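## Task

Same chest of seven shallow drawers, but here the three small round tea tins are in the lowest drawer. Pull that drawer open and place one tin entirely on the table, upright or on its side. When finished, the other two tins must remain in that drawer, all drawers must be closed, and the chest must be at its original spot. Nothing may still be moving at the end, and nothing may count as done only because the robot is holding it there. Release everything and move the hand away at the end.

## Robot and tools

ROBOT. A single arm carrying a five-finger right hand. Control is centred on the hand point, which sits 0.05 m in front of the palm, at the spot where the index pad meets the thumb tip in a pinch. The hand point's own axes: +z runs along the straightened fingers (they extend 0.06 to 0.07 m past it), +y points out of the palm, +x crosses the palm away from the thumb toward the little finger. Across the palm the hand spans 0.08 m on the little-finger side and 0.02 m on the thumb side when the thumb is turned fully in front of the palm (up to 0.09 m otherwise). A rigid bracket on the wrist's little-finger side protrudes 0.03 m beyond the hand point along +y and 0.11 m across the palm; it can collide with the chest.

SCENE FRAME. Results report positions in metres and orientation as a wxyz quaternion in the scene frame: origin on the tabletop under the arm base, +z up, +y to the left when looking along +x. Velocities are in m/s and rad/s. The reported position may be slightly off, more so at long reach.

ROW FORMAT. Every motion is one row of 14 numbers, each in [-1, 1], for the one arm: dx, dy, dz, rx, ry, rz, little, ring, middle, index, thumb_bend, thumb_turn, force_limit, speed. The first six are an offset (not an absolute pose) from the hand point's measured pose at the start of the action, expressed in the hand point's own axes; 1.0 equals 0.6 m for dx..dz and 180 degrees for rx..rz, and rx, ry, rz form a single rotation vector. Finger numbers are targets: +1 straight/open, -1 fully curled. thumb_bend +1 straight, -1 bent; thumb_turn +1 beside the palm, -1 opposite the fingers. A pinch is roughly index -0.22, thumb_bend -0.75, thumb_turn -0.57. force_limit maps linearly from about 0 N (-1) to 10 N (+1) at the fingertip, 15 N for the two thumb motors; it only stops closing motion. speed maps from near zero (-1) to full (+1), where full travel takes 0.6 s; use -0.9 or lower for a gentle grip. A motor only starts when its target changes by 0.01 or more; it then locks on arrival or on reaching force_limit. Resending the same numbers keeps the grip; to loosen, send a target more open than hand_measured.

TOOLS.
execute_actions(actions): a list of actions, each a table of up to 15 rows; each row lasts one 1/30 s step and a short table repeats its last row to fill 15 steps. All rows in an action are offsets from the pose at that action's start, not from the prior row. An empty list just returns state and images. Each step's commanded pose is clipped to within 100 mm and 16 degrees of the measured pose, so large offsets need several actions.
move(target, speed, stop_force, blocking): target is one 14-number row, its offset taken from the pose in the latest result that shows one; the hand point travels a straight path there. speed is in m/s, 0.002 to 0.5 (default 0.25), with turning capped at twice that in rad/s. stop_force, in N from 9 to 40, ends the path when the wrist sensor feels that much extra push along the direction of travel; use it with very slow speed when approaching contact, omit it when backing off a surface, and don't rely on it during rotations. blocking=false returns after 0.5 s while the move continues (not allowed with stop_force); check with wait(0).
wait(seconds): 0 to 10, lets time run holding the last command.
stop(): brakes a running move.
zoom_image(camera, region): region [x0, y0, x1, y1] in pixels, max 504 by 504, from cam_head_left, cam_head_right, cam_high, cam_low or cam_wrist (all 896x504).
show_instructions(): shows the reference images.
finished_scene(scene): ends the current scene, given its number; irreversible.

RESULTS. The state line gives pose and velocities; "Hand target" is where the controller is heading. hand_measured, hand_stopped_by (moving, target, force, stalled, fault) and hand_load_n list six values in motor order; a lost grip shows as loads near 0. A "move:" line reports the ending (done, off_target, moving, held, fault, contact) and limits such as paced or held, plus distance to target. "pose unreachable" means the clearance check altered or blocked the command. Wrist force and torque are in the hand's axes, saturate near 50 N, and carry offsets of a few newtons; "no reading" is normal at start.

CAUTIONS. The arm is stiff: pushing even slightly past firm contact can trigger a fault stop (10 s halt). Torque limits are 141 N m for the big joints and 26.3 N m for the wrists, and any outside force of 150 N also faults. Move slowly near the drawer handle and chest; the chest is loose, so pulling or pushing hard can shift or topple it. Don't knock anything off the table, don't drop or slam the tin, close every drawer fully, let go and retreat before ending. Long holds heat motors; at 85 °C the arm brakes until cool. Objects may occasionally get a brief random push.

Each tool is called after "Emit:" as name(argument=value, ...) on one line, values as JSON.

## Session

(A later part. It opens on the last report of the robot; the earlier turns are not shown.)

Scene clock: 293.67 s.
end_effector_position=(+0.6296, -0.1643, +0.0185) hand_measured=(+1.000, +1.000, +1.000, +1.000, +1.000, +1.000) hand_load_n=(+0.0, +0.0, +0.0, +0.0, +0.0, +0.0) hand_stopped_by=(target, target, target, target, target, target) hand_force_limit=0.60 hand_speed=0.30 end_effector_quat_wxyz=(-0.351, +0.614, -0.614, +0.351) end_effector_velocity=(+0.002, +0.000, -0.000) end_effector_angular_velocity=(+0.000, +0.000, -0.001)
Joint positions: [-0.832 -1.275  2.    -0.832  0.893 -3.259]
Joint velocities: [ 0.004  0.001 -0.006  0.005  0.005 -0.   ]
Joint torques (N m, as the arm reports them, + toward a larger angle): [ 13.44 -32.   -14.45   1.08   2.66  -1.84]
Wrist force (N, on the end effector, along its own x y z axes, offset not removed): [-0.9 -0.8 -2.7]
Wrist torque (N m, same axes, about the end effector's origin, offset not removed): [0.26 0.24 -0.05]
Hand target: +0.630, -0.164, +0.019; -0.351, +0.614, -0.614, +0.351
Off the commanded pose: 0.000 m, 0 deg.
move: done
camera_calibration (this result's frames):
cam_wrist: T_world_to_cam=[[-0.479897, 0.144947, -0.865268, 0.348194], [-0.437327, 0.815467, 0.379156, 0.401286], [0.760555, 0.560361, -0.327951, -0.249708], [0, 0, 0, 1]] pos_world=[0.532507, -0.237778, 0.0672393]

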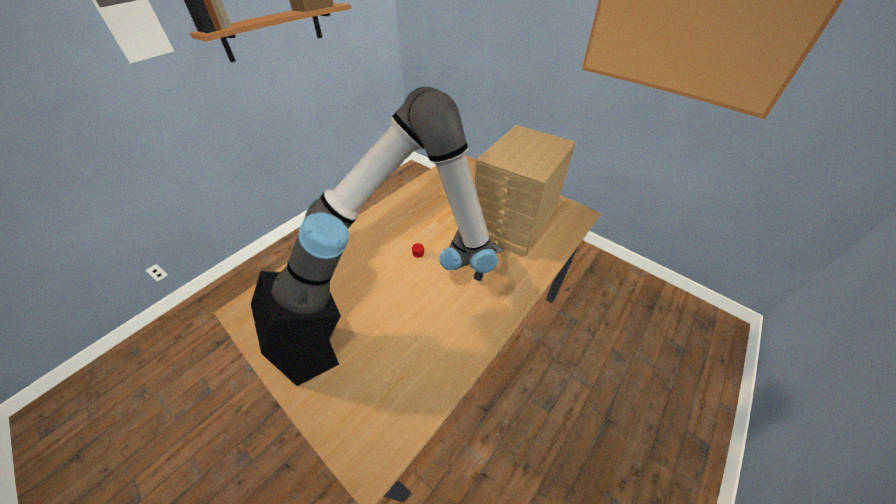

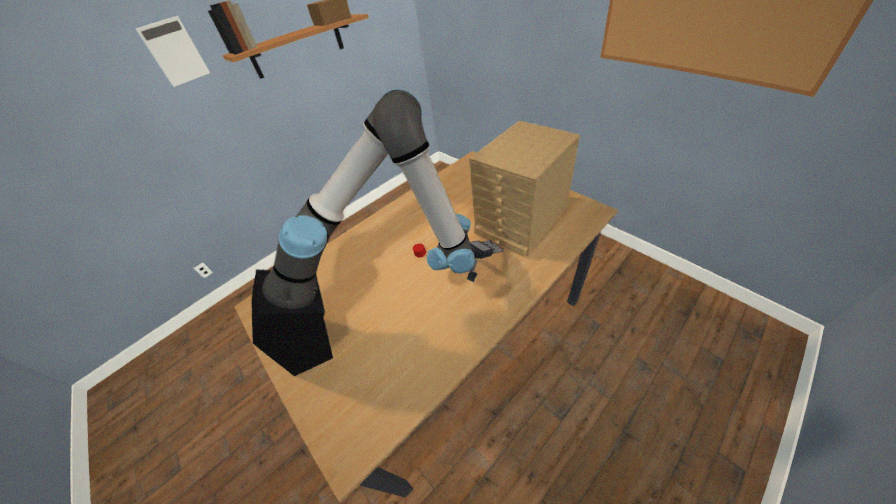

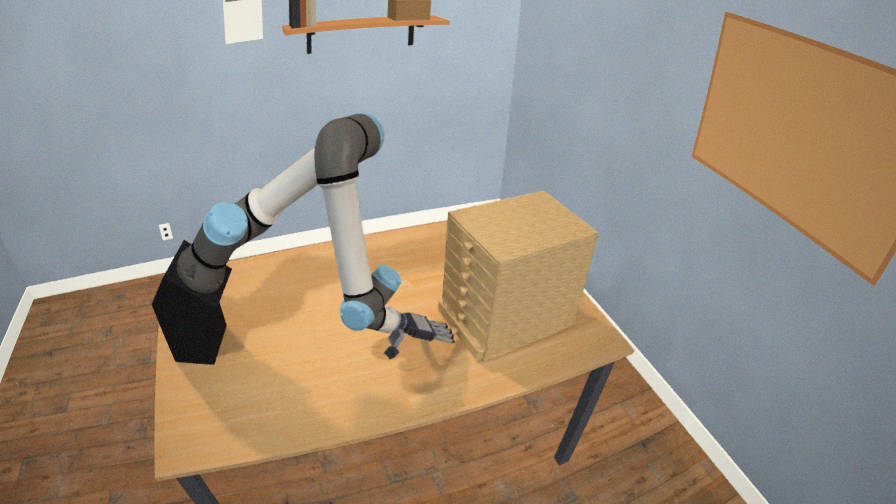

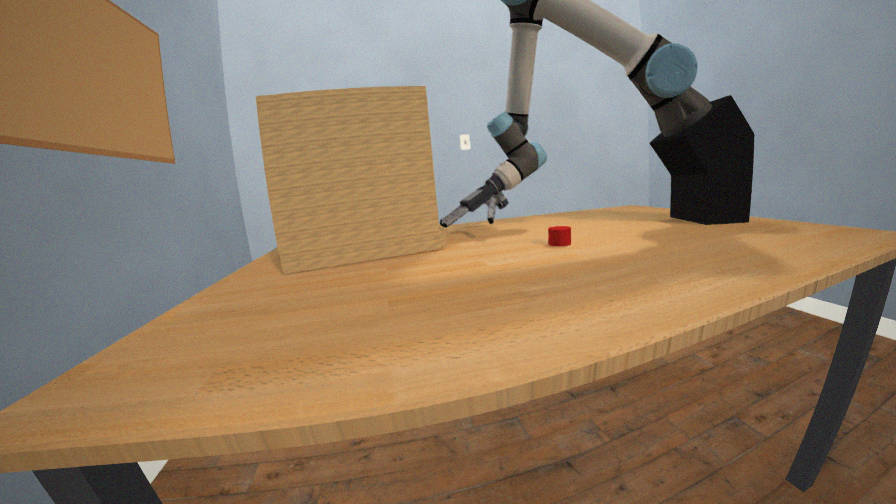

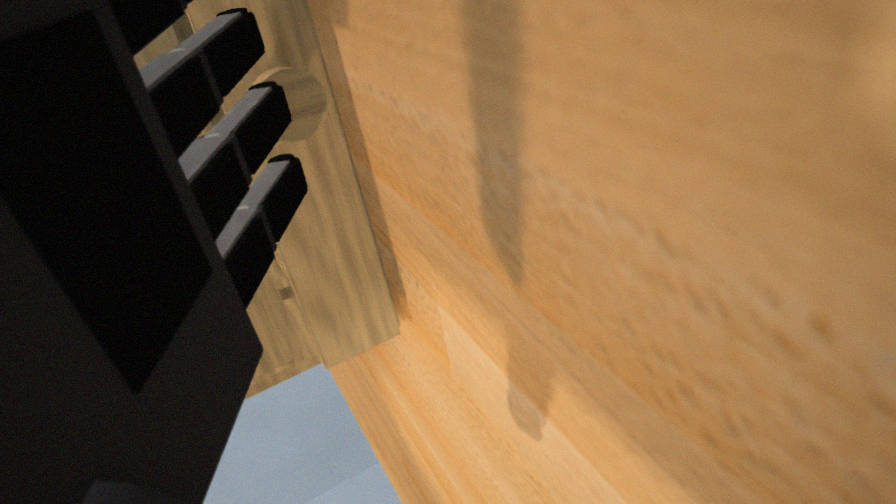

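Final slow push, up to 4 cm.

Emit:
move(target=[-0.008,-0.033,0.057,0,0,0,1,1,1,1,1,1,0.6,0.3], speed=0.005, stop_force=10)

Emit:
zoom_image(camera="cam_high", region=[400,240,540,380])

Scene clock: 298.83 s.
end_effector_position=(+0.6490, -0.1619, +0.0183) hand_measured=(+1.000, +1.000, +1.000, +1.000, +1.000, +1.000) hand_load_n=(+0.0, +0.0, +0.0, +0.0, +0.0, +0.0) hand_stopped_by=(target, target, target, target, target, target) hand_force_limit=0.60 hand_speed=0.30 end_effector_quat_wxyz=(-0.351, +0.614, -0.614, +0.351) end_effector_velocity=(-0.003, +0.000, -0.001) end_effector_angular_velocity=(+0.002, +0.001, +0.001)
Joint positions: [-0.802 -1.264  1.95  -0.79   0.923 -3.264]
Joint velocities: [-0.004 -0.     0.005 -0.004 -0.005  0.   ]
Joint torques (N m, as the arm reports them, + toward a larger angle): [ -2.74 -43.76  -0.4   -2.36  -4.95  -0.95]
Wrist force (N, on the end effector, along its own x y z axes, offset not removed): [2.3 2.4 -19.8]
Wrist torque (N m, same axes, about the end effector's origin, offset not removed): [1.44 0.93 0.28]
Hand target: +0.649, -0.162, +0.018; -0.351, +0.614, -0.614, +0.351
Off the commanded pose: 0.020 m, 0 deg.
move: contact
camera_calibration (this result's frames):
cam_wrist: T_world_to_cam=[[-0.479949, 0.144957, -0.865238, 0.356995], [-0.437258, 0.815496, 0.379172, 0.407839], [0.760562, 0.560315, -0.328013, -0.265874], [0, 0, 0, 1]] pos_world=[0.551884, -0.235367, 0.0670341]

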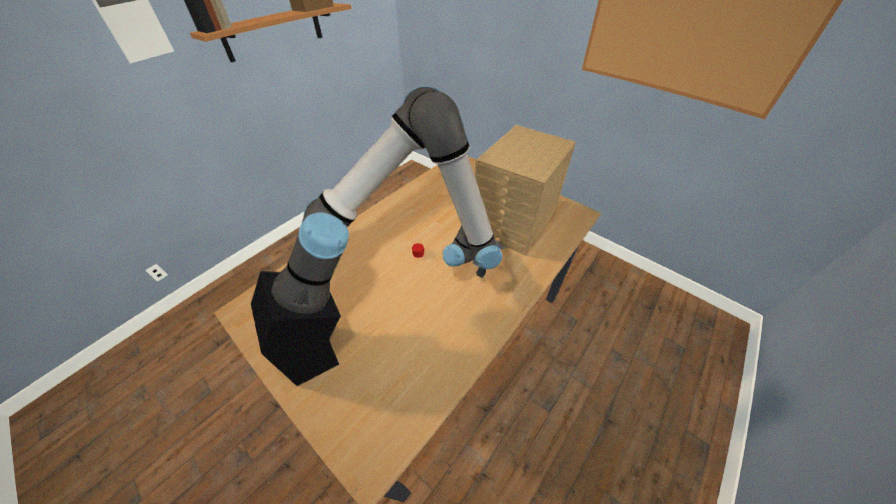

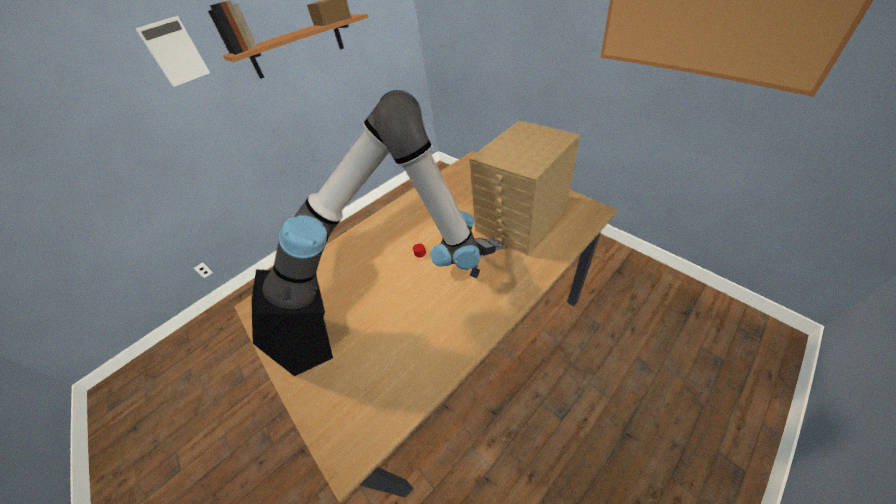

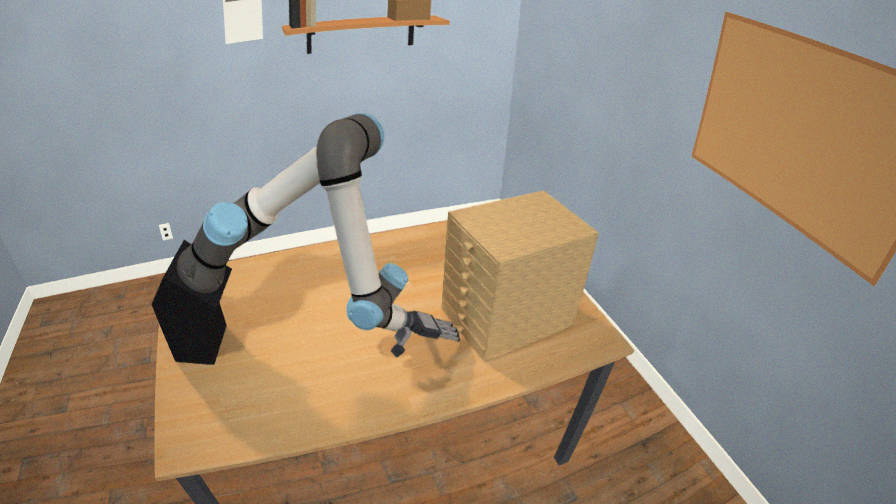

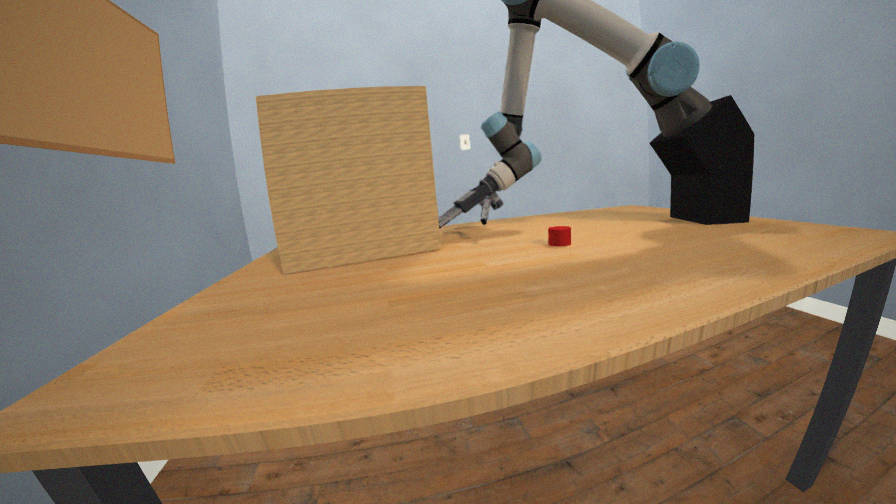

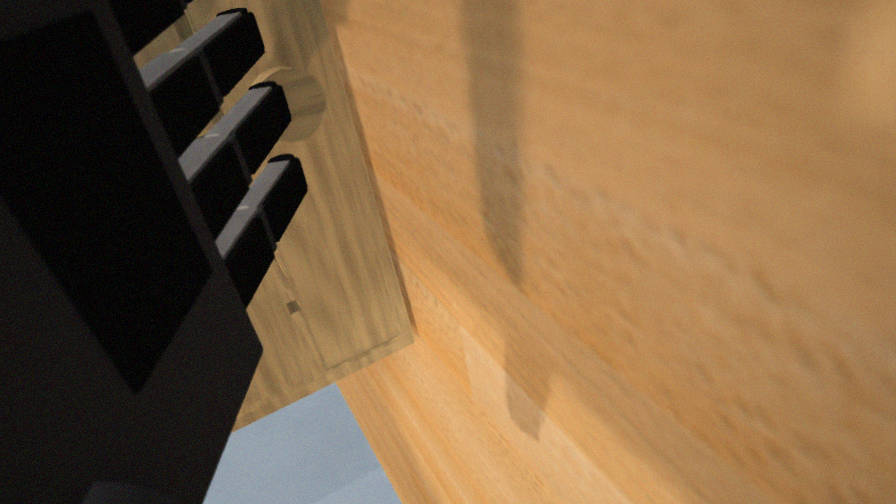

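Region (400, 240, 540, 380) of cam_high's 896x504 image, scaled by 3.600, with more detail than that image has.

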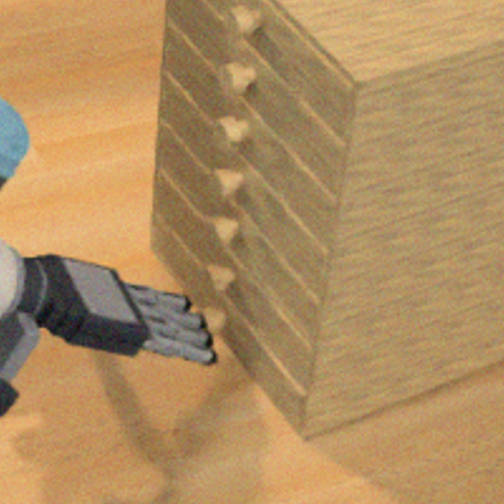

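Emit:
move(target=[0,0.028,-0.215,0,0,0,1,1,1,1,1,1,0.6,0.3], speed=0.08)

Scene clock: 302.57 s.
end_effector_position=(+0.5295, -0.1618, +0.0691) hand_measured=(+1.000, +1.000, +1.000, +1.000, +1.000, +1.000) hand_load_n=(+0.0, +0.0, +0.0, +0.0, +0.0, +0.0) hand_stopped_by=(target, target, target, target, target, target) hand_force_limit=0.60 hand_speed=0.30 end_effector_quat_wxyz=(-0.351, +0.614, -0.614, +0.351) end_effector_velocity=(-0.003, -0.000, +0.001) end_effector_angular_velocity=(-0.000, -0.001, -0.001)
Joint positions: [-1.04  -1.46   2.304 -0.974  0.687 -3.225]
Joint velocities: [-0.008 -0.005  0.008 -0.006 -0.008  0.003]
Joint torques (N m, as the arm reports them, + toward a larger angle): [-11.44 -34.42   6.83  -1.49  -3.33   1.54]
Wrist force (N, on the end effector, along its own x y z axes, offset not removed): [-3.3 1.9 0.6]
Wrist torque (N m, same axes, about the end effector's origin, offset not removed): [0.26 0.50 -0.11]
Hand target: +0.529, -0.162, +0.069; -0.351, +0.614, -0.614, +0.351
Off the commanded pose: 0.000 m, 0 deg.
move: done
camera_calibration (this result's frames):
cam_wrist: T_world_to_cam=[[-0.480066, 0.144978, -0.865169, 0.343668], [-0.437153, 0.815527, 0.379227, 0.336225], [0.760549, 0.560265, -0.328129, -0.158401], [0, 0, 0, 1]] pos_world=[0.432437, -0.235278, 0.11785]

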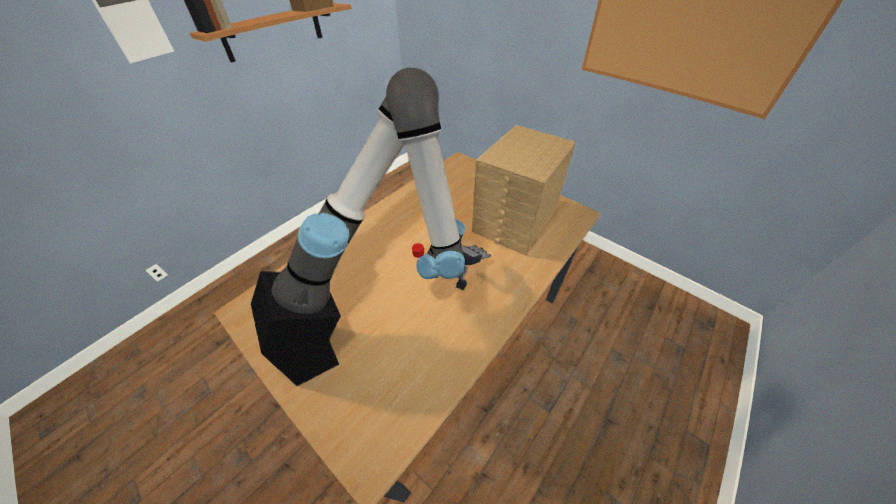

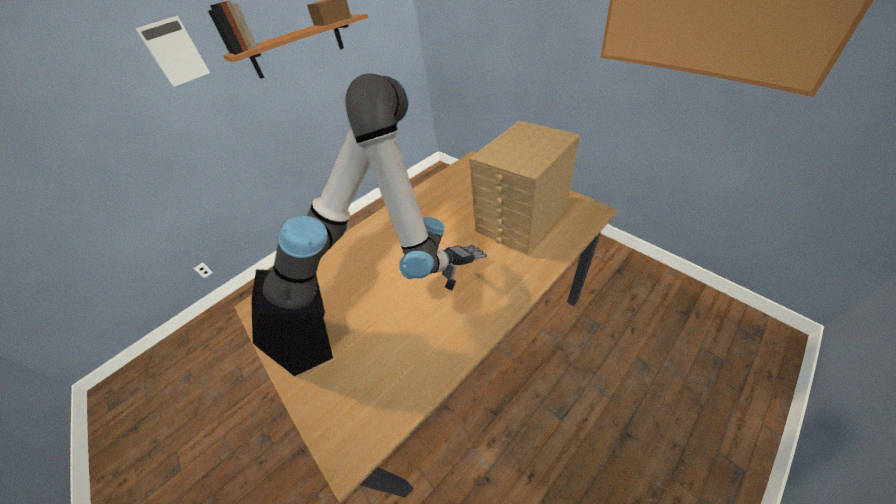

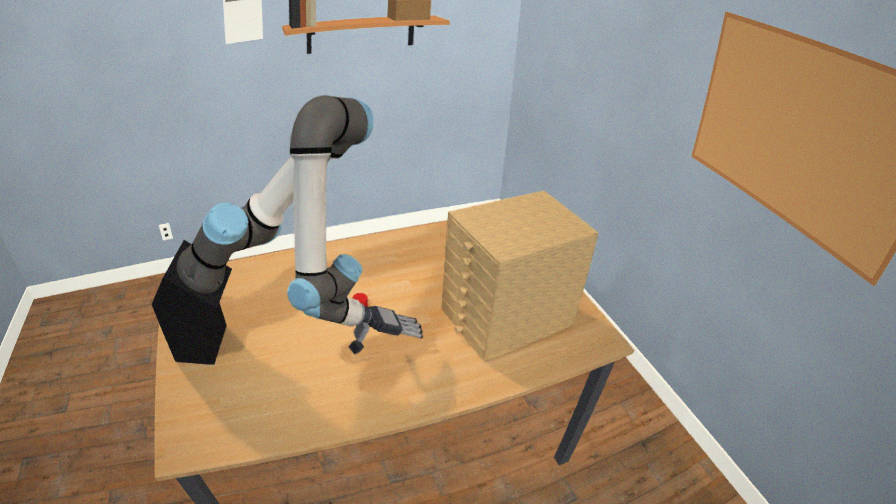

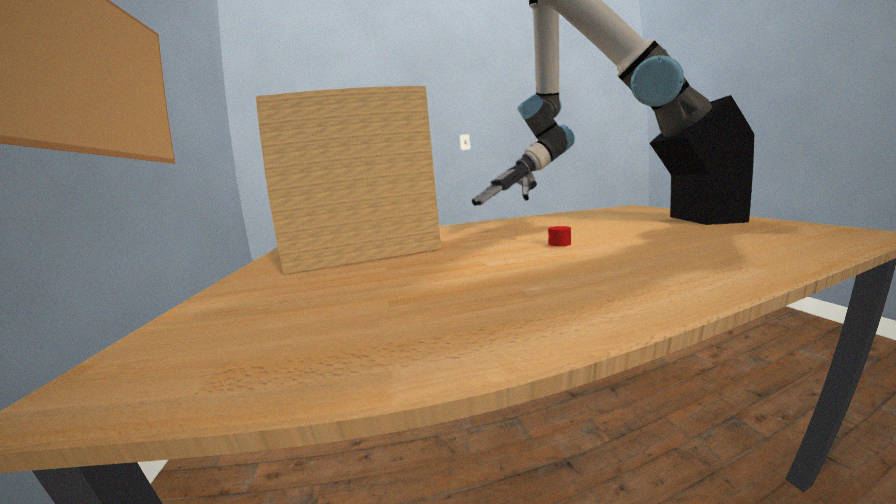

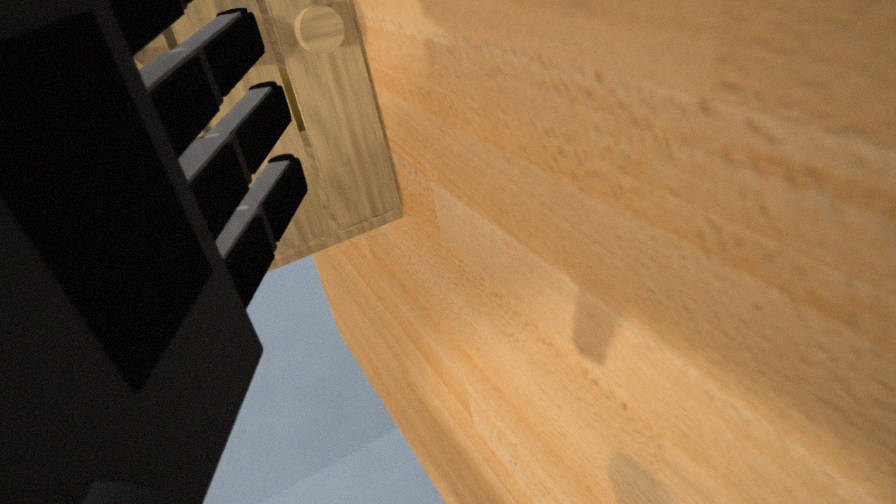

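Emit:
zoom_image(camera="cam_wrist", region=[240,0,440,260])

Emit:
zoom_image(camera="cam_low", region=[400,170,500,270])

Region (240, 0, 440, 260) of cam_wrist's 896x504 image, scaled by 1.938, with more detail than that image has; it fills the left 388 columns of this view, and the rest is white.

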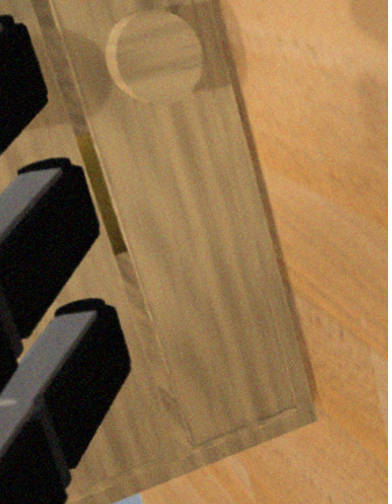

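Region (400, 170, 500, 270) of cam_low's 896x504 image, scaled by 5.040, with more detail than that image has.

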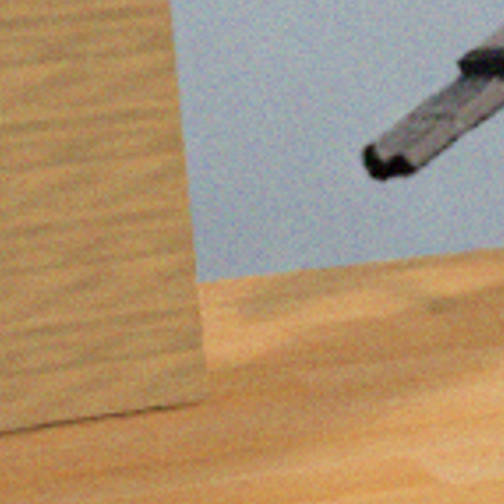

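Emit:
finished_scene(scene=2)

The scene is finished: the task was done.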